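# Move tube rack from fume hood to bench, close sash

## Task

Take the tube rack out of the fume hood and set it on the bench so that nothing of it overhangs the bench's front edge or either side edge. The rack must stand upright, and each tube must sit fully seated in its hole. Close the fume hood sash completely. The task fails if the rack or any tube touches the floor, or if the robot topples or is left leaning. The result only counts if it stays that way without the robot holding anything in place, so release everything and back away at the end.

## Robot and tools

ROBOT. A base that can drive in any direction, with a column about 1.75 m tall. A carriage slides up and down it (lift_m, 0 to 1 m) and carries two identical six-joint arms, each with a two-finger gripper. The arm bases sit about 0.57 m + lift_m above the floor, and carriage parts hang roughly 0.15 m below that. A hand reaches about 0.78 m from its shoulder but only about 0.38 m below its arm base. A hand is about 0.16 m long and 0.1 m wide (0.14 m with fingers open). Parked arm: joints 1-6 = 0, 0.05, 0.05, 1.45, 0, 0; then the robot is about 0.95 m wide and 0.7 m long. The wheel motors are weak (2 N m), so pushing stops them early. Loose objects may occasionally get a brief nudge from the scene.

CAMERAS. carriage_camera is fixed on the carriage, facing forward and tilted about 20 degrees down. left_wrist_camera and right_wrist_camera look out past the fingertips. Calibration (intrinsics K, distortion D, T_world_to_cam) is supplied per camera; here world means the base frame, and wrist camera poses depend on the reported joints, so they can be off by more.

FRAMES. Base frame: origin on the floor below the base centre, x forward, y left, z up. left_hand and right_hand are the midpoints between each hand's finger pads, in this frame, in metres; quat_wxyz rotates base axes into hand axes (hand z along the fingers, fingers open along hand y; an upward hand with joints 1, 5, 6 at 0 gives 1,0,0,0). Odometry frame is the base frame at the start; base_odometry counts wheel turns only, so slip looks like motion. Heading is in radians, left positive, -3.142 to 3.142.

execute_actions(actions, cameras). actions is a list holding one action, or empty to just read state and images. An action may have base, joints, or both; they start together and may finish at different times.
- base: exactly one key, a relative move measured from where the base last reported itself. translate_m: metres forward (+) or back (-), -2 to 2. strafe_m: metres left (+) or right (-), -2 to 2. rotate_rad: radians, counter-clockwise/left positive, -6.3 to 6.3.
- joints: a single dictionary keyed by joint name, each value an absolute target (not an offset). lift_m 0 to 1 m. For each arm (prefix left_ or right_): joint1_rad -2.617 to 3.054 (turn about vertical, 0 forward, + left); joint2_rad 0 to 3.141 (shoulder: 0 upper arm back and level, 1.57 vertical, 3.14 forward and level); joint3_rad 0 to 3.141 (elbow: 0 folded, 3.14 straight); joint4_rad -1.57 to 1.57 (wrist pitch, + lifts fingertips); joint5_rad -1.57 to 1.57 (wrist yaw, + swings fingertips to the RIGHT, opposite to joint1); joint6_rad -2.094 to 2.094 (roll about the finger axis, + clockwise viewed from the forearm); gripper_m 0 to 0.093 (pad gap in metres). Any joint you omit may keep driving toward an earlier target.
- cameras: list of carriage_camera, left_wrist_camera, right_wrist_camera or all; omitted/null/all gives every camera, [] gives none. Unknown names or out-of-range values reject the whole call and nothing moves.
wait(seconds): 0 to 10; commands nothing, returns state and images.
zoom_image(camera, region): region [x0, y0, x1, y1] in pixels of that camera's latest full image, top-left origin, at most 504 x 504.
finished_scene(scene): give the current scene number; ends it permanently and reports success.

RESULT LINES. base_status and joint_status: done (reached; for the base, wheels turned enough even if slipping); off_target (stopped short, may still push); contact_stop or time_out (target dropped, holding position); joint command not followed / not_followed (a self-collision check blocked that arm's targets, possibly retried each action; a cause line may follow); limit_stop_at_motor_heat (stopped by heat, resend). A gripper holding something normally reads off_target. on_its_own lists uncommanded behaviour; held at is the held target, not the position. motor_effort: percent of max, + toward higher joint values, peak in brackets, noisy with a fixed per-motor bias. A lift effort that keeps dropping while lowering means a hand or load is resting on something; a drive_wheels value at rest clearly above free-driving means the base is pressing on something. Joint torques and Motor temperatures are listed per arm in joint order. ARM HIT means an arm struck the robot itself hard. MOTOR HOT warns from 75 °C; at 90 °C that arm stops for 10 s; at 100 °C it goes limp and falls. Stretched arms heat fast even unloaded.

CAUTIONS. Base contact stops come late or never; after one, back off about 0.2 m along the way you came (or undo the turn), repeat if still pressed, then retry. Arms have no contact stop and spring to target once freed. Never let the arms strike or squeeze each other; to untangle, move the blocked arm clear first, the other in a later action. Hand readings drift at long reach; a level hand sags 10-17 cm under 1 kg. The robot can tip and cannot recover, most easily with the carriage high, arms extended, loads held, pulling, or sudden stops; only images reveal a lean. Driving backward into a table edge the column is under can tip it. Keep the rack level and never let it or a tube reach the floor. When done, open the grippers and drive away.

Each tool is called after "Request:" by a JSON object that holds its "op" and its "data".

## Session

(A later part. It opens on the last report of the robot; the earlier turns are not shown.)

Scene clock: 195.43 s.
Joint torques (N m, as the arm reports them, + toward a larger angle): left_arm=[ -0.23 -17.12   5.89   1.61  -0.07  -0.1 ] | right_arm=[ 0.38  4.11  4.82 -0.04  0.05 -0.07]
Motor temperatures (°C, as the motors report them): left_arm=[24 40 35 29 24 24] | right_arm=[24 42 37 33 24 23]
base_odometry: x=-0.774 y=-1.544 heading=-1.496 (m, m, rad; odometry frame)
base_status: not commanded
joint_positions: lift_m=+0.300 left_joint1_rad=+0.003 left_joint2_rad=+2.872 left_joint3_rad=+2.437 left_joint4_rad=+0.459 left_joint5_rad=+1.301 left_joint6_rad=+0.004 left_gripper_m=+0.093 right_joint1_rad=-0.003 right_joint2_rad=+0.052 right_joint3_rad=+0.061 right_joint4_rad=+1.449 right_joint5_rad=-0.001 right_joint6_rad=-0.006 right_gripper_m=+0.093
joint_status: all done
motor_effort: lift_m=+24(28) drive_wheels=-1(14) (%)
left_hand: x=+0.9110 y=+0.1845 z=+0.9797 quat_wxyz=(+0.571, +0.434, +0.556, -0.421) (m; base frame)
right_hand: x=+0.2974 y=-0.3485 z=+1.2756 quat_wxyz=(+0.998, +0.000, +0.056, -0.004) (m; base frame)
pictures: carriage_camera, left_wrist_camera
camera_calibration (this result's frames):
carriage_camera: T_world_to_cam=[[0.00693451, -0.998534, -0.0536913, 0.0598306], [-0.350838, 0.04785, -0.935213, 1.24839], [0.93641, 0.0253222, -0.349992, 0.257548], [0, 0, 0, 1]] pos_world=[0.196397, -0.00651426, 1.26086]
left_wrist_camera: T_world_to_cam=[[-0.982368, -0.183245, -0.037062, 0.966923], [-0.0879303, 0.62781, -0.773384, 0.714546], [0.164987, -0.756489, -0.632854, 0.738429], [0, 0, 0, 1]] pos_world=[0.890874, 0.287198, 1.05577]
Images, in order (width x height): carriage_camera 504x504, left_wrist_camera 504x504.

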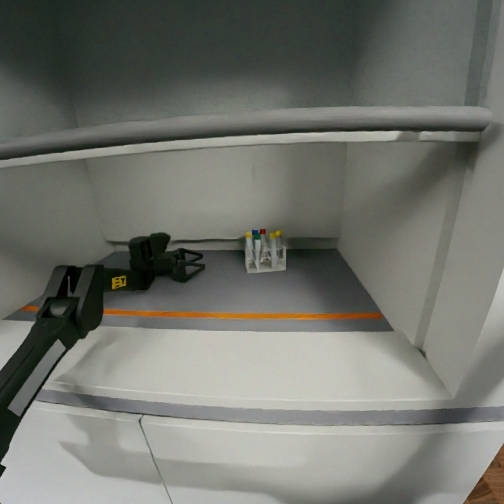

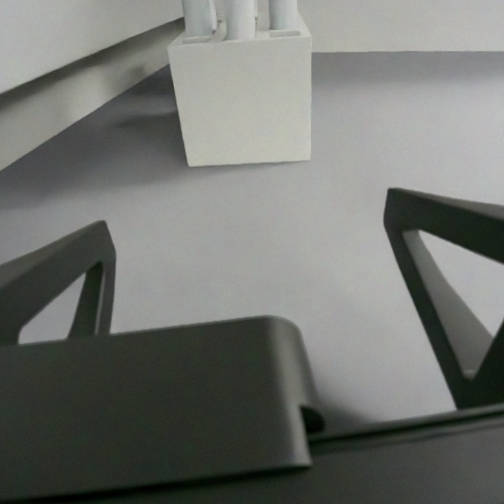

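Centered. Lower slightly more and advance.

Request:
{"op": "execute_actions", "data": {"actions": [{"base":{"strafe_m":-0.1},"joints":{"left_joint3_rad":2.36,"left_joint4_rad":0.52}}], "cameras": ["carriage_camera","left_wrist_camera"]}}

Scene clock: 198.87 s.
Joint torques (N m, as the arm reports them, + toward a larger angle): left_arm=[ -0.09 -16.87   5.04   1.54  -0.08   0.04] | right_arm=[ 0.14  4.16  4.55 -0.03  0.01 -0.12]
Motor temperatures (°C, as the motors report them): left_arm=[24 42 35 29 24 24] | right_arm=[24 41 37 32 24 23]
base_odometry: x=-0.873 y=-1.552 heading=-1.496 (m, m, rad; odometry frame)
base_status: done
joint_positions: lift_m=+0.300 left_joint1_rad=+0.001 left_joint2_rad=+2.872 left_joint3_rad=+2.390 left_joint4_rad=+0.518 left_joint5_rad=+1.300 left_joint6_rad=-0.009 left_gripper_m=+0.093 right_joint1_rad=-0.003 right_joint2_rad=+0.052 right_joint3_rad=+0.061 right_joint4_rad=+1.449 right_joint5_rad=-0.001 right_joint6_rad=-0.006 right_gripper_m=+0.093
joint_status: all done
motor_effort: lift_m=+25(25) drive_wheels=-2(28) (%)
left_hand: x=+0.9083 y=+0.1836 z=+0.9694 quat_wxyz=(+0.571, +0.433, +0.555, -0.423) (m; base frame)
right_hand: x=+0.2974 y=-0.3485 z=+1.2756 quat_wxyz=(+0.998, +0.000, +0.056, -0.004) (m; base frame)
pictures: carriage_camera, left_wrist_camera
camera_calibration (this result's frames):
carriage_camera: T_world_to_cam=[[0.00693451, -0.998534, -0.0536913, 0.0598306], [-0.350838, 0.04785, -0.935213, 1.24839], [0.93641, 0.0253222, -0.349992, 0.257548], [0, 0, 0, 1]] pos_world=[0.196397, -0.00651426, 1.26086]
left_wrist_camera: T_world_to_cam=[[-0.982565, -0.182521, -0.0353889, 0.962087], [-0.0881877, 0.625111, -0.775538, 0.709808], [0.163674, -0.758896, -0.630308, 0.730862], [0, 0, 0, 1]] pos_world=[0.888286, 0.286541, 1.0452]
Images, in order (width x height): carriage_camera 504x504, left_wrist_camera 504x504.

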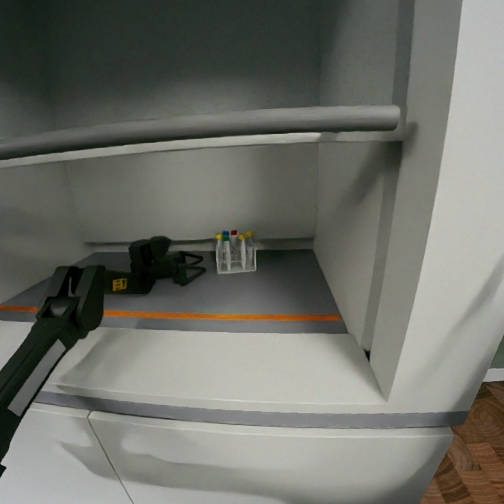

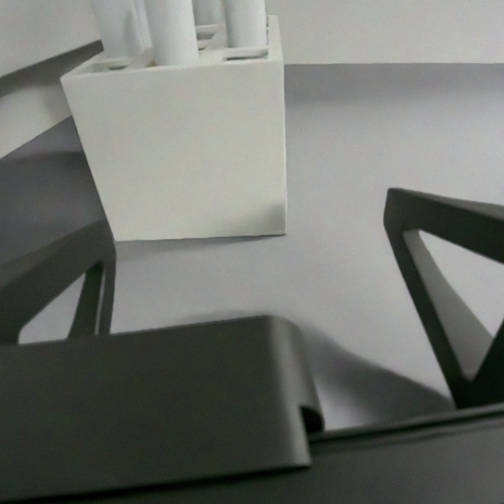

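Request:
{"op": "execute_actions", "data": {"actions": [{"base":{"translate_m":0.03}}], "cameras": []}}

Request:
{"op": "execute_actions", "data": {"actions": [{"base":{"strafe_m":-0.04}}], "cameras": ["carriage_camera","left_wrist_camera"]}}

Scene clock: 201.33 s.
Joint torques (N m, as the arm reports them, + toward a larger angle): left_arm=[ -0.08 -17.13   5.03   1.5   -0.04   0.14] | right_arm=[ 0.2   4.35  4.53 -0.02 -0.01 -0.07]
Motor temperatures (°C, as the motors report them): left_arm=[24 43 35 30 24 24] | right_arm=[24 40 37 32 24 23]
base_odometry: x=-0.871 y=-1.582 heading=-1.496 (m, m, rad; odometry frame)
base_status: done
joint_positions: lift_m=+0.300 left_joint1_rad=+0.001 left_joint2_rad=+2.872 left_joint3_rad=+2.390 left_joint4_rad=+0.519 left_joint5_rad=+1.300 left_joint6_rad=-0.011 left_gripper_m=+0.093 right_joint1_rad=-0.003 right_joint2_rad=+0.052 right_joint3_rad=+0.061 right_joint4_rad=+1.449 right_joint5_rad=-0.001 right_joint6_rad=-0.006 right_gripper_m=+0.093
joint_status: not commanded
motor_effort: lift_m=+24(25) drive_wheels=-3(20) (%)
left_hand: x=+0.9083 y=+0.1836 z=+0.9695 quat_wxyz=(+0.571, +0.432, +0.555, -0.423) (m; base frame)
right_hand: x=+0.2973 y=-0.3485 z=+1.2756 quat_wxyz=(+0.998, +0.000, +0.056, -0.004) (m; base frame)
pictures: none
No camera images: the call's "cameras" was empty. Leave "cameras" out to get every camera's image.

Scene clock: 202.43 s.
Joint torques (N m, as the arm reports them, + toward a larger angle): left_arm=[ -0.02 -17.05   5.11   1.52  -0.05   0.09] | right_arm=[ 0.14  4.28  4.6  -0.04  0.02 -0.09]
Motor temperatures (°C, as the motors report them): left_arm=[24 44 35 30 24 24] | right_arm=[24 40 37 32 24 23]
base_odometry: x=-0.911 y=-1.585 heading=-1.496 (m, m, rad; odometry frame)
base_status: done
joint_positions: lift_m=+0.300 left_joint1_rad=-0.001 left_joint2_rad=+2.872 left_joint3_rad=+2.390 left_joint4_rad=+0.519 left_joint5_rad=+1.300 left_joint6_rad=-0.012 left_gripper_m=+0.093 right_joint1_rad=-0.003 right_joint2_rad=+0.052 right_joint3_rad=+0.061 right_joint4_rad=+1.449 right_joint5_rad=-0.001 right_joint6_rad=-0.006 right_gripper_m=+0.093
joint_status: not commanded
motor_effort: lift_m=+25(24) drive_wheels=-3(27) (%)
left_hand: x=+0.9080 y=+0.1824 z=+0.9696 quat_wxyz=(+0.571, +0.433, +0.555, -0.424) (m; base frame)
right_hand: x=+0.2973 y=-0.3485 z=+1.2756 quat_wxyz=(+0.998, +0.000, +0.056, -0.004) (m; base frame)
pictures: carriage_camera, left_wrist_camera
camera_calibration (this result's frames):
carriage_camera: T_world_to_cam=[[0.00693451, -0.998534, -0.0536913, 0.0598306], [-0.350838, 0.04785, -0.935213, 1.24839], [0.93641, 0.0253222, -0.349992, 0.257548], [0, 0, 0, 1]] pos_world=[0.196397, -0.00651426, 1.26086]
left_wrist_camera: T_world_to_cam=[[-0.982896, -0.181021, -0.0338527, 0.960157], [-0.088326, 0.624683, -0.775867, 0.711166], [0.161595, -0.759607, -0.629988, 0.731787], [0, 0, 0, 1]] pos_world=[0.888296, 0.285425, 1.04529]
Images, in order (width x height): carriage_camera 504x504, left_wrist_camera 504x504.

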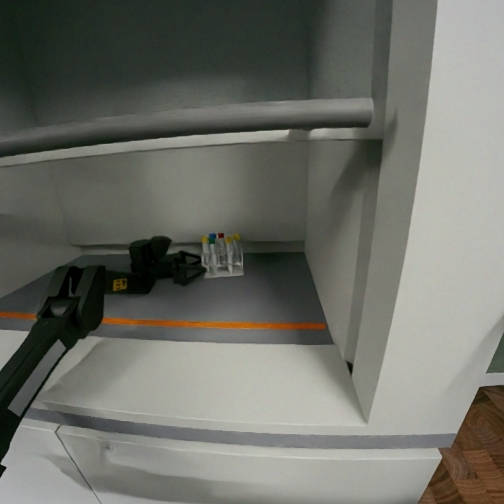

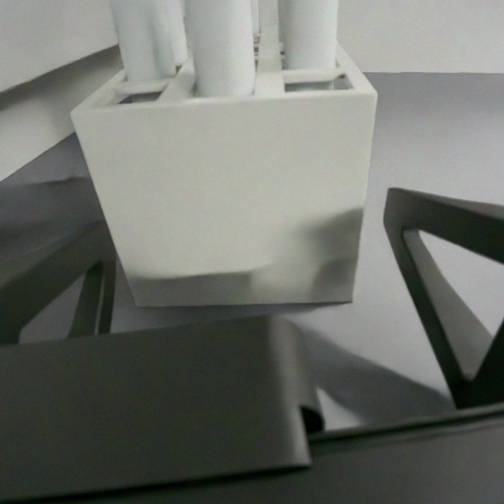

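Request:
{"op": "execute_actions", "data": {"actions": [{"base":{"translate_m":0.017}}], "cameras": []}}

Request:
{"op": "execute_actions", "data": {"actions": [{"base":{"strafe_m":-0.04}}], "cameras": ["carriage_camera","left_wrist_camera"]}}

Scene clock: 204.43 s.
Joint torques (N m, as the arm reports them, + toward a larger angle): left_arm=[  0.06 -16.7    4.97   1.51  -0.07   0.11] | right_arm=[ 0.26  4.13  4.61 -0.03  0.01 -0.08]
Motor temperatures (°C, as the motors report them): left_arm=[24 45 35 30 24 24] | right_arm=[24 40 37 32 24 23]
base_odometry: x=-0.910 y=-1.602 heading=-1.496 (m, m, rad; odometry frame)
base_status: done
joint_positions: lift_m=+0.300 left_joint1_rad=-0.001 left_joint2_rad=+2.872 left_joint3_rad=+2.390 left_joint4_rad=+0.520 left_joint5_rad=+1.301 left_joint6_rad=-0.012 left_gripper_m=+0.093 right_joint1_rad=-0.003 right_joint2_rad=+0.052 right_joint3_rad=+0.061 right_joint4_rad=+1.449 right_joint5_rad=-0.001 right_joint6_rad=-0.006 right_gripper_m=+0.093
joint_status: not commanded
motor_effort: lift_m=+25(24) drive_wheels=+5(19) (%)
left_hand: x=+0.9078 y=+0.1823 z=+0.9696 quat_wxyz=(+0.570, +0.433, +0.554, -0.424) (m; base frame)
right_hand: x=+0.2975 y=-0.3485 z=+1.2756 quat_wxyz=(+0.998, +0.000, +0.057, -0.004) (m; base frame)
pictures: none
No camera images: the call's "cameras" was empty. Leave "cameras" out to get every camera's image.

Scene clock: 205.63 s.
Joint torques (N m, as the arm reports them, + toward a larger angle): left_arm=[  0.15 -16.89   5.08   1.5   -0.06   0.1 ] | right_arm=[ 0.22  4.14  4.57  0.01  0.01 -0.08]
Motor temperatures (°C, as the motors report them): left_arm=[24 46 35 30 24 24] | right_arm=[24 39 37 32 24 23]
base_odometry: x=-0.950 y=-1.605 heading=-1.496 (m, m, rad; odometry frame)
base_status: done
joint_positions: lift_m=+0.300 left_joint1_rad=-0.002 left_joint2_rad=+2.872 left_joint3_rad=+2.390 left_joint4_rad=+0.520 left_joint5_rad=+1.301 left_joint6_rad=-0.012 left_gripper_m=+0.093 right_joint1_rad=-0.003 right_joint2_rad=+0.052 right_joint3_rad=+0.061 right_joint4_rad=+1.448 right_joint5_rad=-0.001 right_joint6_rad=-0.006 right_gripper_m=+0.093
joint_status: not commanded
motor_effort: lift_m=+24(24) drive_wheels=-3(26) (%)
left_hand: x=+0.9078 y=+0.1819 z=+0.9696 quat_wxyz=(+0.570, +0.433, +0.554, -0.424) (m; base frame)
right_hand: x=+0.2976 y=-0.3485 z=+1.2756 quat_wxyz=(+0.998, +0.000, +0.057, -0.004) (m; base frame)
pictures: carriage_camera, left_wrist_camera
camera_calibration (this result's frames):
carriage_camera: T_world_to_cam=[[0.00693451, -0.998534, -0.0536913, 0.0598306], [-0.350838, 0.04785, -0.935213, 1.24839], [0.93641, 0.0253222, -0.349992, 0.257548], [0, 0, 0, 1]] pos_world=[0.196397, -0.00651426, 1.26086]
left_wrist_camera: T_world_to_cam=[[-0.983158, -0.17952, -0.0342328, 0.960147], [-0.087077, 0.624839, -0.775883, 0.710356], [0.160677, -0.759835, -0.629948, 0.732293], [0, 0, 0, 1]] pos_world=[0.88817, 0.28493, 1.04533]
Images, in order (width x height): carriage_camera 504x504, left_wrist_camera 504x504.

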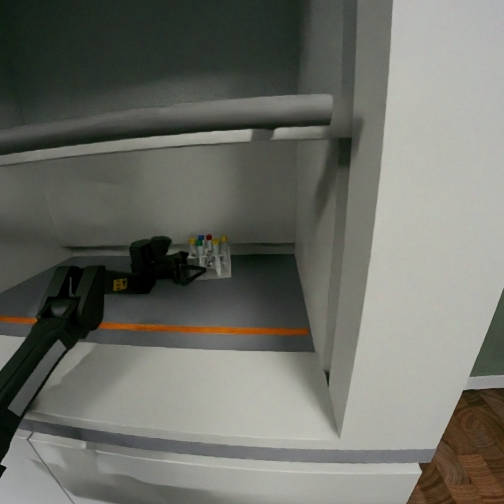

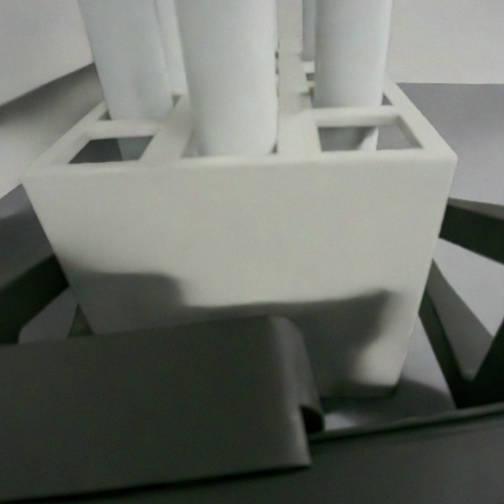

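Straddled. A bit more, then grip.

Request:
{"op": "execute_actions", "data": {"actions": [{"base":{"strafe_m":-0.03}}], "cameras": []}}

Request:
{"op": "execute_actions", "data": {"actions": [{"joints":{"left_gripper_m":0.05}}], "cameras": []}}

Request:
{"op": "execute_actions", "data": {"actions": [{"joints":{"left_gripper_m":0.05,"lift_m":0.37}}], "cameras": ["carriage_camera","left_wrist_camera"]}}

Scene clock: 208.13 s.
Joint torques (N m, as the arm reports them, + toward a larger angle): left_arm=[ -0.12 -16.94   5.08   1.5   -0.05   0.12] | right_arm=[ 0.22  4.08  4.6  -0.06  0.02 -0.1 ]
Motor temperatures (°C, as the motors report them): left_arm=[24 47 35 30 24 24] | right_arm=[24 39 36 32 24 23]
base_odometry: x=-0.980 y=-1.607 heading=-1.496 (m, m, rad; odometry frame)
base_status: done
joint_positions: lift_m=+0.300 left_joint1_rad=+0.000 left_joint2_rad=+2.872 left_joint3_rad=+2.390 left_joint4_rad=+0.520 left_joint5_rad=+1.300 left_joint6_rad=-0.012 left_gripper_m=+0.093 right_joint1_rad=-0.003 right_joint2_rad=+0.052 right_joint3_rad=+0.061 right_joint4_rad=+1.448 right_joint5_rad=-0.001 right_joint6_rad=-0.006 right_gripper_m=+0.093
joint_status: not commanded
motor_effort: lift_m=+24(24) drive_wheels=+0(32) (%)
left_hand: x=+0.9081 y=+0.1828 z=+0.9696 quat_wxyz=(+0.571, +0.433, +0.555, -0.423) (m; base frame)
right_hand: x=+0.2976 y=-0.3485 z=+1.2756 quat_wxyz=(+0.998, +0.000, +0.057, -0.004) (m; base frame)
pictures: none
No camera images: the call's "cameras" was empty. Leave "cameras" out to get every camera's image.

Scene clock: 208.70 s.
Joint torques (N m, as the arm reports them, + toward a larger angle): left_arm=[  0.06 -16.92   5.01   1.5   -0.05   0.1 ] | right_arm=[ 0.19  4.17  4.41 -0.03  0.01 -0.1 ]
Motor temperatures (°C, as the motors report them): left_arm=[24 47 35 30 24 24] | right_arm=[24 39 36 32 24 23]
base_odometry: x=-0.980 y=-1.607 heading=-1.496 (m, m, rad; odometry frame)
base_status: not commanded
joint_positions: lift_m=+0.300 left_joint1_rad=+0.000 left_joint2_rad=+2.872 left_joint3_rad=+2.390 left_joint4_rad=+0.520 left_joint5_rad=+1.302 left_joint6_rad=-0.011 left_gripper_m=+0.082 right_joint1_rad=-0.003 right_joint2_rad=+0.052 right_joint3_rad=+0.061 right_joint4_rad=+1.448 right_joint5_rad=-0.001 right_joint6_rad=-0.006 right_gripper_m=+0.093
joint_status: left_gripper_m off_target (ended at +0.082, target +0.050)
motor_effort: lift_m=+25(24) drive_wheels=+0(0) (%)
left_hand: x=+0.9079 y=+0.1828 z=+0.9696 quat_wxyz=(+0.571, +0.433, +0.554, -0.424) (m; base frame)
right_hand: x=+0.2976 y=-0.3485 z=+1.2756 quat_wxyz=(+0.998, +0.000, +0.057, -0.004) (m; base frame)
pictures: none
No camera images: the call's "cameras" was empty. Leave "cameras" out to get every camera's image.

Scene clock: 209.53 s.
Joint torques (N m, as the arm reports them, + toward a larger angle): left_arm=[ -0.11 -18.26   6.68   1.6   -0.06   0.06] | right_arm=[ 0.2   4.16  4.62 -0.03  0.02 -0.09]
Motor temperatures (°C, as the motors report them): left_arm=[24 48 35 30 24 24] | right_arm=[24 38 36 32 24 23]
base_odometry: x=-0.980 y=-1.607 heading=-1.496 (m, m, rad; odometry frame)
base_status: not commanded
joint_positions: lift_m=+0.370 left_joint1_rad=+0.000 left_joint2_rad=+2.885 left_joint3_rad=+2.365 left_joint4_rad=+0.512 left_joint5_rad=+1.300 left_joint6_rad=-0.006 left_gripper_m=+0.082 right_joint1_rad=-0.003 right_joint2_rad=+0.052 right_joint3_rad=+0.061 right_joint4_rad=+1.449 right_joint5_rad=-0.001 right_joint6_rad=-0.006 right_gripper_m=+0.093
joint_status: left_gripper_m off_target (ended at +0.082, target +0.050); the others done
motor_effort: lift_m=+23(29) drive_wheels=+0(0) (%)
left_hand: x=+0.9066 y=+0.1828 z=+1.0221 quat_wxyz=(+0.559, +0.425, +0.566, -0.432) (m; base frame)
right_hand: x=+0.2974 y=-0.3485 z=+1.3457 quat_wxyz=(+0.998, +0.000, +0.056, -0.004) (m; base frame)
pictures: carriage_camera, left_wrist_camera
camera_calibration (this result's frames):
carriage_camera: T_world_to_cam=[[0.00693451, -0.998534, -0.0536913, 0.0635936], [-0.350838, 0.04785, -0.935213, 1.31393], [0.93641, 0.0253222, -0.349992, 0.282077], [0, 0, 0, 1]] pos_world=[0.196397, -0.00651426, 1.33095]
left_wrist_camera: T_world_to_cam=[[-0.983399, -0.181395, 0.00470937, 0.921752], [-0.119118, 0.625765, -0.770863, 0.77409], [0.136884, -0.758627, -0.636984, 0.794823], [0, 0, 0, 1]] pos_world=[0.88986, 0.285777, 1.09867]
Images, in order (width x height): carriage_camera 504x504, left_wrist_camera 504x504.

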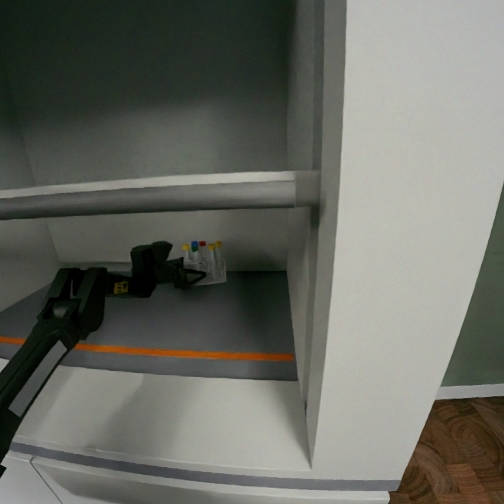

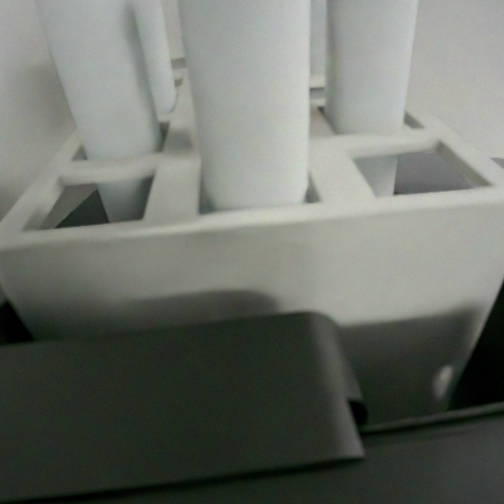

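Request:
{"op": "execute_actions", "data": {"actions": [{"base":{"translate_m":-0.8},"joints":{"left_gripper_m":0.05,"lift_m":0.41}}], "cameras": []}}

Request:
{"op": "execute_actions", "data": {"actions": [{"base":{"rotate_rad":1.57},"joints":{"left_gripper_m":0.05,"left_joint2_rad":1.7,"left_joint3_rad":1.35,"left_joint4_rad":0.37,"left_joint5_rad":0}}]}}

Scene clock: 216.03 s.
Joint torques (N m, as the arm reports them, + toward a larger angle): left_arm=[ -0.04 -17.98   6.54   1.63  -0.01   0.05] | right_arm=[ 0.23  4.1   4.7  -0.04  0.01 -0.08]
Motor temperatures (°C, as the motors report them): left_arm=[24 51 35 30 24 24] | right_arm=[24 37 36 31 24 23]
base_odometry: x=-1.040 y=-0.809 heading=-1.496 (m, m, rad; odometry frame)
base_status: done
joint_positions: lift_m=+0.410 left_joint1_rad=+0.000 left_joint2_rad=+2.887 left_joint3_rad=+2.365 left_joint4_rad=+0.510 left_joint5_rad=+1.299 left_joint6_rad=-0.006 left_gripper_m=+0.082 right_joint1_rad=-0.003 right_joint2_rad=+0.052 right_joint3_rad=+0.061 right_joint4_rad=+1.449 right_joint5_rad=-0.001 right_joint6_rad=-0.006 right_gripper_m=+0.093
joint_status: left_gripper_m off_target (ended at +0.082, target +0.050); the others done
motor_effort: lift_m=+24(29) drive_wheels=-2(30) (%)
left_hand: x=+0.9069 y=+0.1829 z=+1.0604 quat_wxyz=(+0.558, +0.423, +0.568, -0.432) (m; base frame)
right_hand: x=+0.2975 y=-0.3485 z=+1.3857 quat_wxyz=(+0.998, +0.000, +0.057, -0.004) (m; base frame)
pictures: none
No camera images: the call's "cameras" was empty. Leave "cameras" out to get every camera's image.

Scene clock: 219.13 s.
Joint torques (N m, as the arm reports them, + toward a larger angle): left_arm=[ -0.42 -12.25   6.65   2.14   0.     0.06] | right_arm=[ 0.21  4.24  4.49 -0.02  0.02 -0.08]
Motor temperatures (°C, as the motors report them): left_arm=[24 52 35 31 24 24] | right_arm=[24 37 36 31 24 23]
base_odometry: x=-1.039 y=-0.809 heading=+0.073 (m, m, rad; odometry frame)
base_status: done
joint_positions: lift_m=+0.410 left_joint1_rad=+0.006 left_joint2_rad=+1.725 left_joint3_rad=+1.365 left_joint4_rad=+0.353 left_joint5_rad=-0.002 left_joint6_rad=-0.006 left_gripper_m=+0.082 right_joint1_rad=-0.003 right_joint2_rad=+0.052 right_joint3_rad=+0.061 right_joint4_rad=+1.448 right_joint5_rad=-0.001 right_joint6_rad=-0.006 right_gripper_m=+0.093
joint_status: left_gripper_m off_target (ended at +0.082, target +0.050); the others done
motor_effort: lift_m=+23(23) drive_wheels=+8(34) (%)
left_hand: x=+0.8257 y=+0.3520 z=+1.2948 quat_wxyz=(+0.705, -0.005, +0.709, +0.001) (m; base frame)
right_hand: x=+0.2977 y=-0.3485 z=+1.3857 quat_wxyz=(+0.998, +0.000, +0.057, -0.004) (m; base frame)
pictures: carriage_camera, left_wrist_camera, right_wrist_camera
camera_calibration (this result's frames):
carriage_camera: T_world_to_cam=[[0.00693451, -0.998534, -0.0536913, 0.0657418], [-0.350838, 0.04785, -0.935213, 1.35135], [0.93641, 0.0253222, -0.349992, 0.29608], [0, 0, 0, 1]] pos_world=[0.196397, -0.00651426, 1.37096]
left_wrist_camera: T_world_to_cam=[[-0.080246, -0.99677, -0.00316254, 0.423069], [-0.638487, 0.053838, -0.767747, 1.49498], [0.765438, -0.0595894, -0.640745, 0.347736], [0, 0, 0, 1]] pos_world=[0.722307, 0.361937, 1.37192]
right_wrist_camera: T_world_to_cam=[[0.0514366, -0.986995, -0.1523, -0.150608], [0.727064, 0.141557, -0.671818, 0.773358], [0.68464, -0.0761761, 0.72489, -1.12255], [0, 0, 0, 1]] pos_world=[0.214009, -0.343634, 1.31034]
Images, in order (width x height): carriage_camera 504x504, left_wrist_camera 504x504, right_wrist_camera 504x504.

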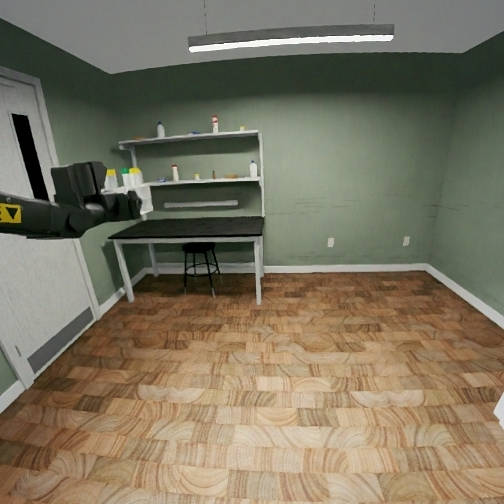

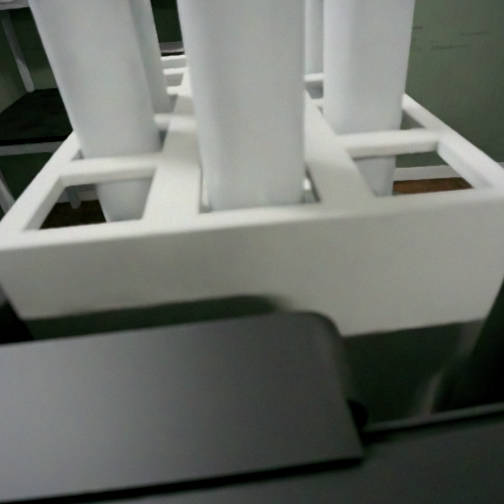

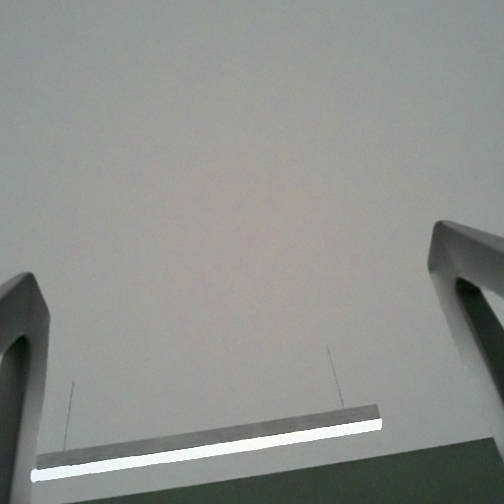

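Request:
{"op": "execute_actions", "data": {"actions": [{"base":{"strafe_m":0.6},"joints":{"left_gripper_m":0.05,"lift_m":0.16}}], "cameras": []}}

Request:
{"op": "execute_actions", "data": {"actions": [{"base":{"translate_m":1.35},"joints":{"left_gripper_m":0.05}}], "cameras": ["carriage_camera"]}}

Scene clock: 227.37 s.
Joint torques (N m, as the arm reports them, + toward a larger angle): left_arm=[ -0.2  -10.92   7.63   2.27  -0.01   0.07] | right_arm=[ 0.36  4.17  4.41 -0.05  0.01 -0.08]
Motor temperatures (°C, as the motors report them): left_arm=[24 51 36 32 24 24] | right_arm=[24 35 36 31 24 23]
base_odometry: x=-1.084 y=-0.211 heading=+0.074 (m, m, rad; odometry frame)
base_status: done
joint_positions: lift_m=+0.160 left_joint1_rad=+0.003 left_joint2_rad=+1.708 left_joint3_rad=+1.352 left_joint4_rad=+0.339 left_joint5_rad=-0.002 left_joint6_rad=-0.006 left_gripper_m=+0.082 right_joint1_rad=-0.003 right_joint2_rad=+0.052 right_joint3_rad=+0.061 right_joint4_rad=+1.449 right_joint5_rad=+0.000 right_joint6_rad=-0.006 right_gripper_m=+0.093
joint_status: left_gripper_m off_target (ended at +0.082, target +0.050); the others done
motor_effort: lift_m=+22(22) drive_wheels=-5(33) (%)
left_hand: x=+0.8215 y=+0.3507 z=+1.0435 quat_wxyz=(+0.701, -0.004, +0.713, +0.000) (m; base frame)
right_hand: x=+0.2975 y=-0.3486 z=+1.1359 quat_wxyz=(+0.998, +0.000, +0.057, -0.004) (m; base frame)
pictures: none
No camera images: the call's "cameras" was empty. Leave "cameras" out to get every camera's image.

Scene clock: 232.37 s.
Joint torques (N m, as the arm reports them, + toward a larger angle): left_arm=[ -0.26 -10.97   7.68   2.25  -0.02   0.04] | right_arm=[ 0.27  4.02  4.74 -0.05  0.03 -0.09]
Motor temperatures (°C, as the motors report them): left_arm=[24 50 36 33 24 24] | right_arm=[24 35 36 31 24 23]
base_odometry: x=+0.262 y=-0.110 heading=+0.074 (m, m, rad; odometry frame)
base_status: done
joint_positions: lift_m=+0.160 left_joint1_rad=+0.003 left_joint2_rad=+1.708 left_joint3_rad=+1.352 left_joint4_rad=+0.340 left_joint5_rad=-0.002 left_joint6_rad=-0.006 left_gripper_m=+0.082 right_joint1_rad=-0.003 right_joint2_rad=+0.052 right_joint3_rad=+0.061 right_joint4_rad=+1.449 right_joint5_rad=+0.000 right_joint6_rad=-0.006 right_gripper_m=+0.093
joint_status: left_gripper_m off_target (ended at +0.082, target +0.050)
motor_effort: lift_m=+22(22) drive_wheels=-5(35) (%)
left_hand: x=+0.8215 y=+0.3507 z=+1.0437 quat_wxyz=(+0.701, -0.004, +0.713, +0.000) (m; base frame)
right_hand: x=+0.2974 y=-0.3486 z=+1.1359 quat_wxyz=(+0.998, +0.000, +0.056, -0.004) (m; base frame)
pictures: carriage_camera
camera_calibration (this result's frames):
carriage_camera: T_world_to_cam=[[0.00693451, -0.998534, -0.0536913, 0.0523284], [-0.350838, 0.04785, -0.935213, 1.11771], [0.93641, 0.0253222, -0.349992, 0.208644], [0, 0, 0, 1]] pos_world=[0.196397, -0.00651426, 1.12113]
Images, in order (width x height): carriage_camera 504x504.

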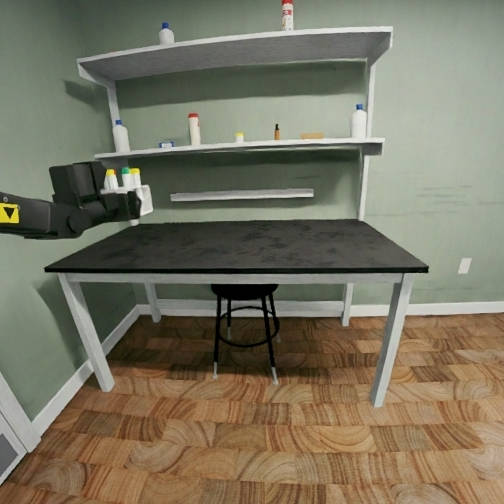

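Request:
{"op": "execute_actions", "data": {"actions": [{"base":{"strafe_m":-0.25},"joints":{"left_gripper_m":0.05}}], "cameras": []}}

Request:
{"op": "execute_actions", "data": {"actions": [{"base":{"translate_m":0.15},"joints":{"left_gripper_m":0.05,"lift_m":0.1}}], "cameras": ["carriage_camera"]}}

Scene clock: 236.53 s.
Joint torques (N m, as the arm reports them, + toward a larger angle): left_arm=[ -0.22 -10.97   7.61   2.27  -0.08   0.06] | right_arm=[ 0.26  4.16  4.48 -0.04  0.   -0.07]
Motor temperatures (°C, as the motors report them): left_arm=[24 49 36 34 24 24] | right_arm=[24 34 36 31 24 23]
base_odometry: x=+0.281 y=-0.360 heading=+0.075 (m, m, rad; odometry frame)
base_status: done
joint_positions: lift_m=+0.160 left_joint1_rad=+0.002 left_joint2_rad=+1.708 left_joint3_rad=+1.352 left_joint4_rad=+0.340 left_joint5_rad=-0.001 left_joint6_rad=-0.006 left_gripper_m=+0.082 right_joint1_rad=-0.003 right_joint2_rad=+0.052 right_joint3_rad=+0.061 right_joint4_rad=+1.449 right_joint5_rad=+0.000 right_joint6_rad=-0.006 right_gripper_m=+0.093
joint_status: left_gripper_m off_target (ended at +0.082, target +0.050)
motor_effort: lift_m=+22(22) drive_wheels=-3(26) (%)
left_hand: x=+0.8215 y=+0.3498 z=+1.0437 quat_wxyz=(+0.701, -0.003, +0.713, -0.001) (m; base frame)
right_hand: x=+0.2974 y=-0.3486 z=+1.1359 quat_wxyz=(+0.998, +0.000, +0.056, -0.004) (m; base frame)
pictures: none
No camera images: the call's "cameras" was empty. Leave "cameras" out to get every camera's image.

Scene clock: 238.37 s.
Joint torques (N m, as the arm reports them, + toward a larger angle): left_arm=[ -0.04 -10.8    7.5    2.2    0.01   0.06] | right_arm=[ 0.28  4.26  4.52 -0.05  0.02 -0.07]
Motor temperatures (°C, as the motors report them): left_arm=[24 49 36 34 24 24] | right_arm=[24 34 36 31 24 23]
base_odometry: x=+0.431 y=-0.349 heading=+0.074 (m, m, rad; odometry frame)
base_status: done
joint_positions: lift_m=+0.100 left_joint1_rad=+0.002 left_joint2_rad=+1.706 left_joint3_rad=+1.352 left_joint4_rad=+0.339 left_joint5_rad=-0.001 left_joint6_rad=-0.006 left_gripper_m=+0.082 right_joint1_rad=-0.003 right_joint2_rad=+0.052 right_joint3_rad=+0.061 right_joint4_rad=+1.450 right_joint5_rad=+0.000 right_joint6_rad=-0.006 right_gripper_m=+0.093
joint_status: left_gripper_m off_target (ended at +0.082, target +0.050); the others done
motor_effort: lift_m=+22(22) drive_wheels=-4(29) (%)
left_hand: x=+0.8209 y=+0.3498 z=+0.9849 quat_wxyz=(+0.702, -0.003, +0.713, -0.001) (m; base frame)
right_hand: x=+0.2971 y=-0.3486 z=+1.0759 quat_wxyz=(+0.998, +0.000, +0.056, -0.004) (m; base frame)
pictures: carriage_camera
camera_calibration (this result's frames):
carriage_camera: T_world_to_cam=[[0.00693451, -0.998534, -0.0536913, 0.0491065], [-0.350838, 0.04785, -0.935213, 1.06159], [0.93641, 0.0253222, -0.349992, 0.187642], [0, 0, 0, 1]] pos_world=[0.196397, -0.00651426, 1.06113]
Images, in order (width x height): carriage_camera 504x504.

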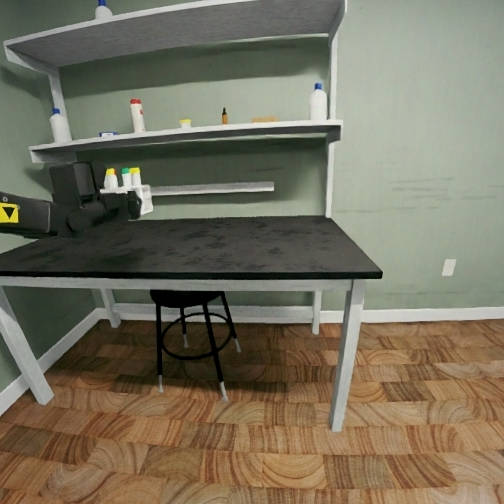

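Request:
{"op": "execute_actions", "data": {"actions": [{"joints":{"left_gripper_m":0.05,"lift_m":0.065}}], "cameras": ["carriage_camera"]}}

Scene clock: 240.03 s.
Joint torques (N m, as the arm reports them, + toward a larger angle): left_arm=[ -0.12 -10.94   7.61   2.26  -0.04   0.07] | right_arm=[ 0.28  4.16  4.64  0.    0.03 -0.07]
Motor temperatures (°C, as the motors report them): left_arm=[24 49 36 34 24 24] | right_arm=[24 34 35 31 24 23]
base_odometry: x=+0.431 y=-0.349 heading=+0.074 (m, m, rad; odometry frame)
base_status: not commanded
joint_positions: lift_m=+0.065 left_joint1_rad=+0.002 left_joint2_rad=+1.708 left_joint3_rad=+1.352 left_joint4_rad=+0.337 left_joint5_rad=-0.001 left_joint6_rad=-0.006 left_gripper_m=+0.082 right_joint1_rad=-0.003 right_joint2_rad=+0.052 right_joint3_rad=+0.061 right_joint4_rad=+1.450 right_joint5_rad=+0.000 right_joint6_rad=-0.006 right_gripper_m=+0.093
joint_status: left_gripper_m off_target (ended at +0.082, target +0.050); the others done
motor_effort: lift_m=+22(22) drive_wheels=-3(4) (%)
left_hand: x=+0.8214 y=+0.3498 z=+0.9484 quat_wxyz=(+0.700, -0.003, +0.714, -0.001) (m; base frame)
right_hand: x=+0.2971 y=-0.3486 z=+1.0409 quat_wxyz=(+0.998, +0.000, +0.056, -0.004) (m; base frame)
pictures: carriage_camera
camera_calibration (this result's frames):
carriage_camera: T_world_to_cam=[[0.00693451, -0.998534, -0.0536913, 0.0472285], [-0.350838, 0.04785, -0.935213, 1.02888], [0.93641, 0.0253222, -0.349992, 0.175399], [0, 0, 0, 1]] pos_world=[0.196397, -0.00651426, 1.02615]
Images, in order (width x height): carriage_camera 504x504.

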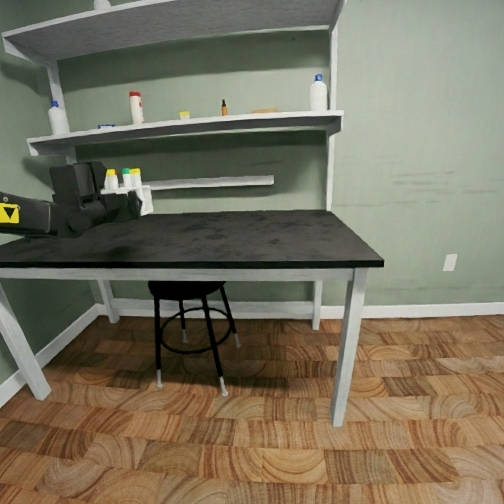

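Not yet resting perhaps.

Request:
{"op": "execute_actions", "data": {"actions": [{"joints":{"left_gripper_m":0.05,"lift_m":0.035}}], "cameras": ["carriage_camera"]}}

Scene clock: 241.43 s.
Joint torques (N m, as the arm reports them, + toward a larger angle): left_arm=[ -0.07 -11.15   7.52   2.3   -0.04   0.03] | right_arm=[ 0.25  4.17  4.62 -0.04  0.01 -0.1 ]
Motor temperatures (°C, as the motors report them): left_arm=[24 49 37 34 24 24] | right_arm=[24 34 35 31 24 23]
base_odometry: x=+0.431 y=-0.349 heading=+0.074 (m, m, rad; odometry frame)
base_status: not commanded
joint_positions: lift_m=+0.035 left_joint1_rad=+0.002 left_joint2_rad=+1.711 left_joint3_rad=+1.352 left_joint4_rad=+0.337 left_joint5_rad=-0.001 left_joint6_rad=-0.006 left_gripper_m=+0.082 right_joint1_rad=-0.003 right_joint2_rad=+0.052 right_joint3_rad=+0.061 right_joint4_rad=+1.450 right_joint5_rad=+0.000 right_joint6_rad=-0.006 right_gripper_m=+0.093
joint_status: left_gripper_m off_target (ended at +0.082, target +0.050); the others done
motor_effort: lift_m=+22(22) drive_wheels=-2(3) (%)
left_hand: x=+0.8220 y=+0.3498 z=+0.9170 quat_wxyz=(+0.699, -0.003, +0.715, -0.001) (m; base frame)
right_hand: x=+0.2971 y=-0.3486 z=+1.0109 quat_wxyz=(+0.998, +0.000, +0.056, -0.004) (m; base frame)
pictures: carriage_camera
camera_calibration (this result's frames):
carriage_camera: T_world_to_cam=[[0.00693451, -0.998534, -0.0536913, 0.0456172], [-0.350838, 0.04785, -0.935213, 1.00082], [0.93641, 0.0253222, -0.349992, 0.164896], [0, 0, 0, 1]] pos_world=[0.196397, -0.00651426, 0.996137]
Images, in order (width x height): carriage_camera 504x504.

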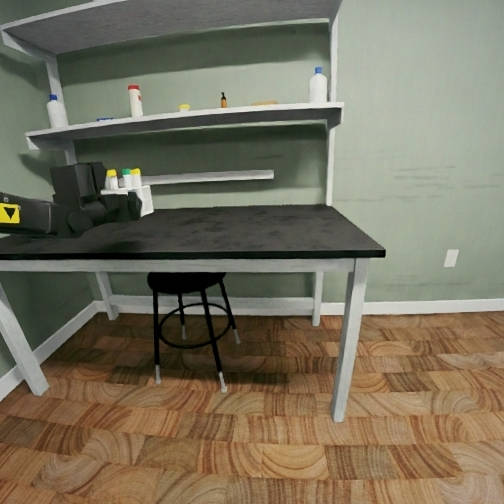

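Request:
{"op": "execute_actions", "data": {"actions": [{"base":{"translate_m":0.1},"joints":{"left_gripper_m":0.05}}], "cameras": []}}

Request:
{"op": "execute_actions", "data": {"actions": [{"joints":{"left_gripper_m":0.05,"lift_m":0.0}}], "cameras": ["carriage_camera"]}}

Scene clock: 244.40 s.
Joint torques (N m, as the arm reports them, + toward a larger angle): left_arm=[ -0.18 -11.2    7.43   2.3   -0.02   0.01] | right_arm=[ 0.23  4.2   4.6  -0.04  0.   -0.08]
Motor temperatures (°C, as the motors report them): left_arm=[24 48 37 35 24 24] | right_arm=[24 34 35 30 24 23]
base_odometry: x=+0.531 y=-0.342 heading=+0.074 (m, m, rad; odometry frame)
base_status: done
joint_positions: lift_m=+0.035 left_joint1_rad=+0.002 left_joint2_rad=+1.711 left_joint3_rad=+1.352 left_joint4_rad=+0.339 left_joint5_rad=-0.001 left_joint6_rad=-0.006 left_gripper_m=+0.082 right_joint1_rad=-0.003 right_joint2_rad=+0.052 right_joint3_rad=+0.061 right_joint4_rad=+1.450 right_joint5_rad=+0.000 right_joint6_rad=-0.006 right_gripper_m=+0.093
joint_status: left_gripper_m off_target (ended at +0.082, target +0.050)
motor_effort: lift_m=+22(22) drive_wheels=-5(31) (%)
left_hand: x=+0.8220 y=+0.3498 z=+0.9173 quat_wxyz=(+0.700, -0.003, +0.714, -0.001) (m; base frame)
right_hand: x=+0.2972 y=-0.3486 z=+1.0109 quat_wxyz=(+0.998, +0.000, +0.056, -0.004) (m; base frame)
pictures: none
No camera images: the call's "cameras" was empty. Leave "cameras" out to get every camera's image.

Scene clock: 245.07 s.
Joint torques (N m, as the arm reports them, + toward a larger angle): left_arm=[ -0.11 -11.13   7.48   2.27  -0.01   0.08] | right_arm=[ 0.33  4.16  4.6  -0.05  0.   -0.04]
Motor temperatures (°C, as the motors report them): left_arm=[24 48 37 35 24 24] | right_arm=[24 33 35 30 24 23]
base_odometry: x=+0.531 y=-0.342 heading=+0.074 (m, m, rad; odometry frame)
base_status: not commanded
joint_positions: lift_m=+0.000 left_joint1_rad=+0.002 left_joint2_rad=+1.711 left_joint3_rad=+1.352 left_joint4_rad=+0.337 left_joint5_rad=-0.001 left_joint6_rad=-0.006 left_gripper_m=+0.082 right_joint1_rad=-0.003 right_joint2_rad=+0.052 right_joint3_rad=+0.061 right_joint4_rad=+1.450 right_joint5_rad=+0.000 right_joint6_rad=-0.006 right_gripper_m=+0.093
joint_status: left_gripper_m off_target (ended at +0.082, target +0.050); the others done
motor_effort: lift_m=+22(22) drive_wheels=-3(5) (%)
left_hand: x=+0.8221 y=+0.3498 z=+0.8817 quat_wxyz=(+0.699, -0.003, +0.715, -0.001) (m; base frame)
right_hand: x=+0.2972 y=-0.3486 z=+0.9759 quat_wxyz=(+0.998, +0.000, +0.056, -0.004) (m; base frame)
pictures: carriage_camera
camera_calibration (this result's frames):
carriage_camera: T_world_to_cam=[[0.00693451, -0.998534, -0.0536913, 0.0437388], [-0.350838, 0.04785, -0.935213, 0.968096], [0.93641, 0.0253222, -0.349992, 0.152651], [0, 0, 0, 1]] pos_world=[0.196397, -0.00651426, 0.961151]
Images, in order (width x height): carriage_camera 504x504.

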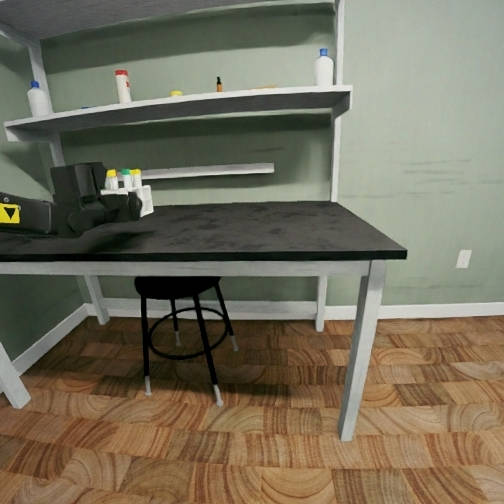

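Request:
{"op": "execute_actions", "data": {"actions": [{"joints":{"left_gripper_m":0.05,"left_joint2_rad":1.8,"left_joint4_rad":0.47}}], "cameras": ["carriage_camera"]}}

Scene clock: 247.23 s.
Joint torques (N m, as the arm reports them, + toward a larger angle): left_arm=[ -0.14 -11.86   7.41   2.28  -0.03   0.04] | right_arm=[ 0.11  4.34  4.49 -0.02  0.03 -0.06]
Motor temperatures (°C, as the motors report them): left_arm=[24 48 37 35 24 24] | right_arm=[24 33 35 30 24 23]
base_odometry: x=+0.531 y=-0.342 heading=+0.074 (m, m, rad; odometry frame)
base_status: not commanded
joint_positions: lift_m=+0.000 left_joint1_rad=+0.002 left_joint2_rad=+1.809 left_joint3_rad=+1.352 left_joint4_rad=+0.437 left_joint5_rad=-0.001 left_joint6_rad=-0.006 left_gripper_m=+0.082 right_joint1_rad=-0.003 right_joint2_rad=+0.052 right_joint3_rad=+0.061 right_joint4_rad=+1.450 right_joint5_rad=+0.000 right_joint6_rad=-0.006 right_gripper_m=+0.093
joint_status: left_gripper_m off_target (ended at +0.082, target +0.050); the others done
motor_effort: lift_m=+22(21) drive_wheels=-3(3) (%)
left_hand: x=+0.8433 y=+0.3498 z=+0.8532 quat_wxyz=(+0.700, -0.003, +0.714, -0.001) (m; base frame)
right_hand: x=+0.2972 y=-0.3486 z=+0.9759 quat_wxyz=(+0.998, +0.000, +0.056, -0.004) (m; base frame)
pictures: carriage_camera
camera_calibration (this result's frames):
carriage_camera: T_world_to_cam=[[0.00693451, -0.998534, -0.0536913, 0.0437388], [-0.350838, 0.04785, -0.935213, 0.968096], [0.93641, 0.0253222, -0.349992, 0.152651], [0, 0, 0, 1]] pos_world=[0.196397, -0.00651426, 0.961151]
Images, in order (width x height): carriage_camera 504x504.

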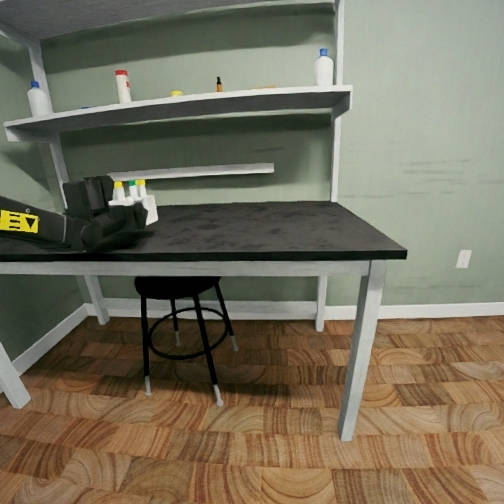

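Request:
{"op": "execute_actions", "data": {"actions": [{"joints":{"left_gripper_m":0.05,"left_joint2_rad":1.9,"left_joint4_rad":0.57}}], "cameras": ["carriage_camera"]}}

Scene clock: 249.17 s.
Joint torques (N m, as the arm reports them, + toward a larger angle): left_arm=[  0.07 -12.84   7.13   2.29  -0.01   0.07] | right_arm=[ 0.21  4.29  4.71 -0.05  0.02 -0.06]
Motor temperatures (°C, as the motors report them): left_arm=[24 48 37 35 24 24] | right_arm=[24 33 35 30 24 23]
base_odometry: x=+0.531 y=-0.342 heading=+0.074 (m, m, rad; odometry frame)
base_status: not commanded
joint_positions: lift_m=+0.000 left_joint1_rad=+0.002 left_joint2_rad=+1.910 left_joint3_rad=+1.352 left_joint4_rad=+0.537 left_joint5_rad=-0.001 left_joint6_rad=-0.006 left_gripper_m=+0.082 right_joint1_rad=-0.003 right_joint2_rad=+0.052 right_joint3_rad=+0.061 right_joint4_rad=+1.450 right_joint5_rad=+0.000 right_joint6_rad=-0.006 right_gripper_m=+0.093
joint_status: left_gripper_m off_target (ended at +0.082, target +0.050); the others done
motor_effort: lift_m=+22(21) drive_wheels=-3(3) (%)
left_hand: x=+0.8622 y=+0.3498 z=+0.8207 quat_wxyz=(+0.700, -0.003, +0.715, -0.001) (m; base frame)
right_hand: x=+0.2972 y=-0.3486 z=+0.9759 quat_wxyz=(+0.998, +0.000, +0.056, -0.004) (m; base frame)
pictures: carriage_camera
camera_calibration (this result's frames):
carriage_camera: T_world_to_cam=[[0.00693451, -0.998534, -0.0536913, 0.0437388], [-0.350838, 0.04785, -0.935213, 0.968096], [0.93641, 0.0253222, -0.349992, 0.152651], [0, 0, 0, 1]] pos_world=[0.196397, -0.00651426, 0.961151]
Images, in order (width x height): carriage_camera 504x504.

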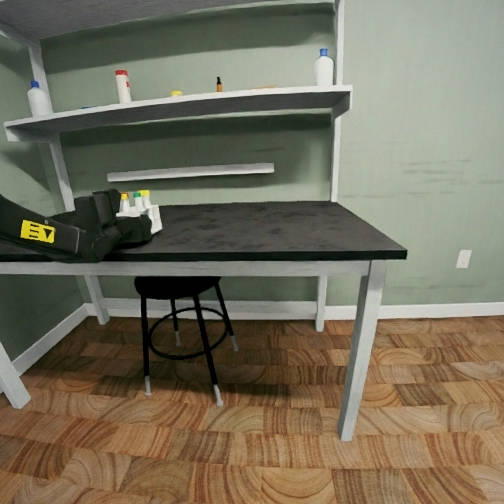

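Request:
{"op": "execute_actions", "data": {"actions": [{"base":{"translate_m":0.08},"joints":{"left_gripper_m":0.05}}], "cameras": []}}

Request:
{"op": "execute_actions", "data": {"actions": [{"joints":{"left_gripper_m":0.05,"left_joint2_rad":1.97,"left_joint4_rad":0.64}}], "cameras": ["carriage_camera","left_wrist_camera"]}}

Scene clock: 252.10 s.
Joint torques (N m, as the arm reports them, + toward a larger angle): left_arm=[ -0.04 -12.95   7.29   2.32  -0.01   0.05] | right_arm=[ 0.29  4.14  4.72 -0.02 -0.02 -0.1 ]
Motor temperatures (°C, as the motors report them): left_arm=[24 48 37 35 24 24] | right_arm=[24 33 35 30 24 23]
base_odometry: x=+0.611 y=-0.336 heading=+0.073 (m, m, rad; odometry frame)
base_status: done
joint_positions: lift_m=+0.000 left_joint1_rad=+0.002 left_joint2_rad=+1.910 left_joint3_rad=+1.352 left_joint4_rad=+0.538 left_joint5_rad=-0.001 left_joint6_rad=-0.006 left_gripper_m=+0.082 right_joint1_rad=-0.003 right_joint2_rad=+0.052 right_joint3_rad=+0.061 right_joint4_rad=+1.450 right_joint5_rad=+0.000 right_joint6_rad=-0.006 right_gripper_m=+0.093
joint_status: left_gripper_m off_target (ended at +0.082, target +0.050)
motor_effort: lift_m=+22(22) drive_wheels=-4(31) (%)
left_hand: x=+0.8622 y=+0.3498 z=+0.8210 quat_wxyz=(+0.700, -0.003, +0.714, -0.001) (m; base frame)
right_hand: x=+0.2972 y=-0.3486 z=+0.9759 quat_wxyz=(+0.998, +0.000, +0.056, -0.004) (m; base frame)
pictures: none
No camera images: the call's "cameras" was empty. Leave "cameras" out to get every camera's image.

Scene clock: 252.73 s.
Joint torques (N m, as the arm reports them, + toward a larger angle): left_arm=[ -0.18 -12.36   7.27   2.22  -0.01   0.02] | right_arm=[ 0.19  4.32  4.45 -0.09 -0.01 -0.06]
Motor temperatures (°C, as the motors report them): left_arm=[24 48 37 35 24 24] | right_arm=[24 33 35 30 24 23]
base_odometry: x=+0.611 y=-0.336 heading=+0.073 (m, m, rad; odometry frame)
base_status: not commanded
joint_positions: lift_m=+0.000 left_joint1_rad=+0.002 left_joint2_rad=+1.968 left_joint3_rad=+1.352 left_joint4_rad=+0.617 left_joint5_rad=-0.001 left_joint6_rad=-0.003 left_gripper_m=+0.082 right_joint1_rad=-0.003 right_joint2_rad=+0.052 right_joint3_rad=+0.061 right_joint4_rad=+1.450 right_joint5_rad=+0.000 right_joint6_rad=-0.006 right_gripper_m=+0.093
joint_status: left_gripper_m off_target (ended at +0.082, target +0.050); the others done
motor_effort: lift_m=+21(21) drive_wheels=-4(4) (%)
left_hand: x=+0.8715 y=+0.3499 z=+0.8069 quat_wxyz=(+0.708, -0.002, +0.707, +0.000) (m; base frame)
right_hand: x=+0.2972 y=-0.3486 z=+0.9759 quat_wxyz=(+0.998, +0.000, +0.056, -0.004) (m; base frame)
pictures: carriage_camera, left_wrist_camera
camera_calibration (this result's frames):
carriage_camera: T_world_to_cam=[[0.00693451, -0.998534, -0.0536913, 0.0437388], [-0.350838, 0.04785, -0.935213, 0.968096], [0.93641, 0.0253222, -0.349992, 0.152651], [0, 0, 0, 1]] pos_world=[0.196397, -0.00651426, 0.961151]
left_wrist_camera: T_world_to_cam=[[-0.0847783, -0.996381, -0.00609849, 0.429218], [-0.632363, 0.0585334, -0.772457, 1.1466], [0.770019, -0.0616312, -0.635037, -0.00791304], [0, 0, 0, 1]] pos_world=[0.767551, 0.360062, 0.883294]
Images, in order (width x height): carriage_camera 504x504, left_wrist_camera 504x504.

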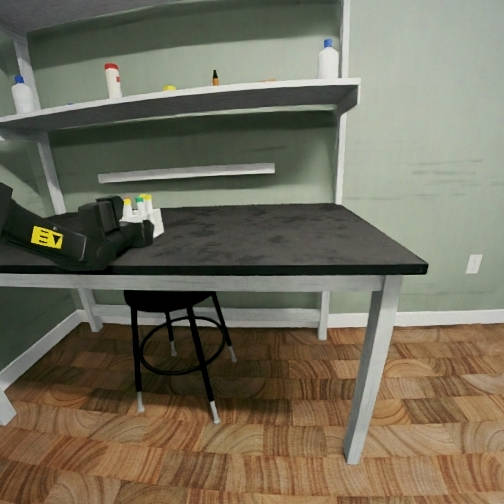

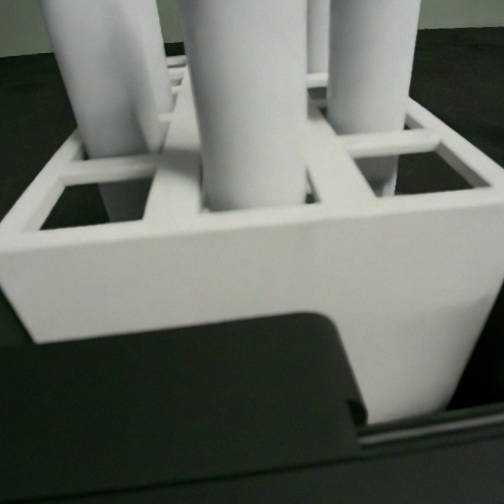

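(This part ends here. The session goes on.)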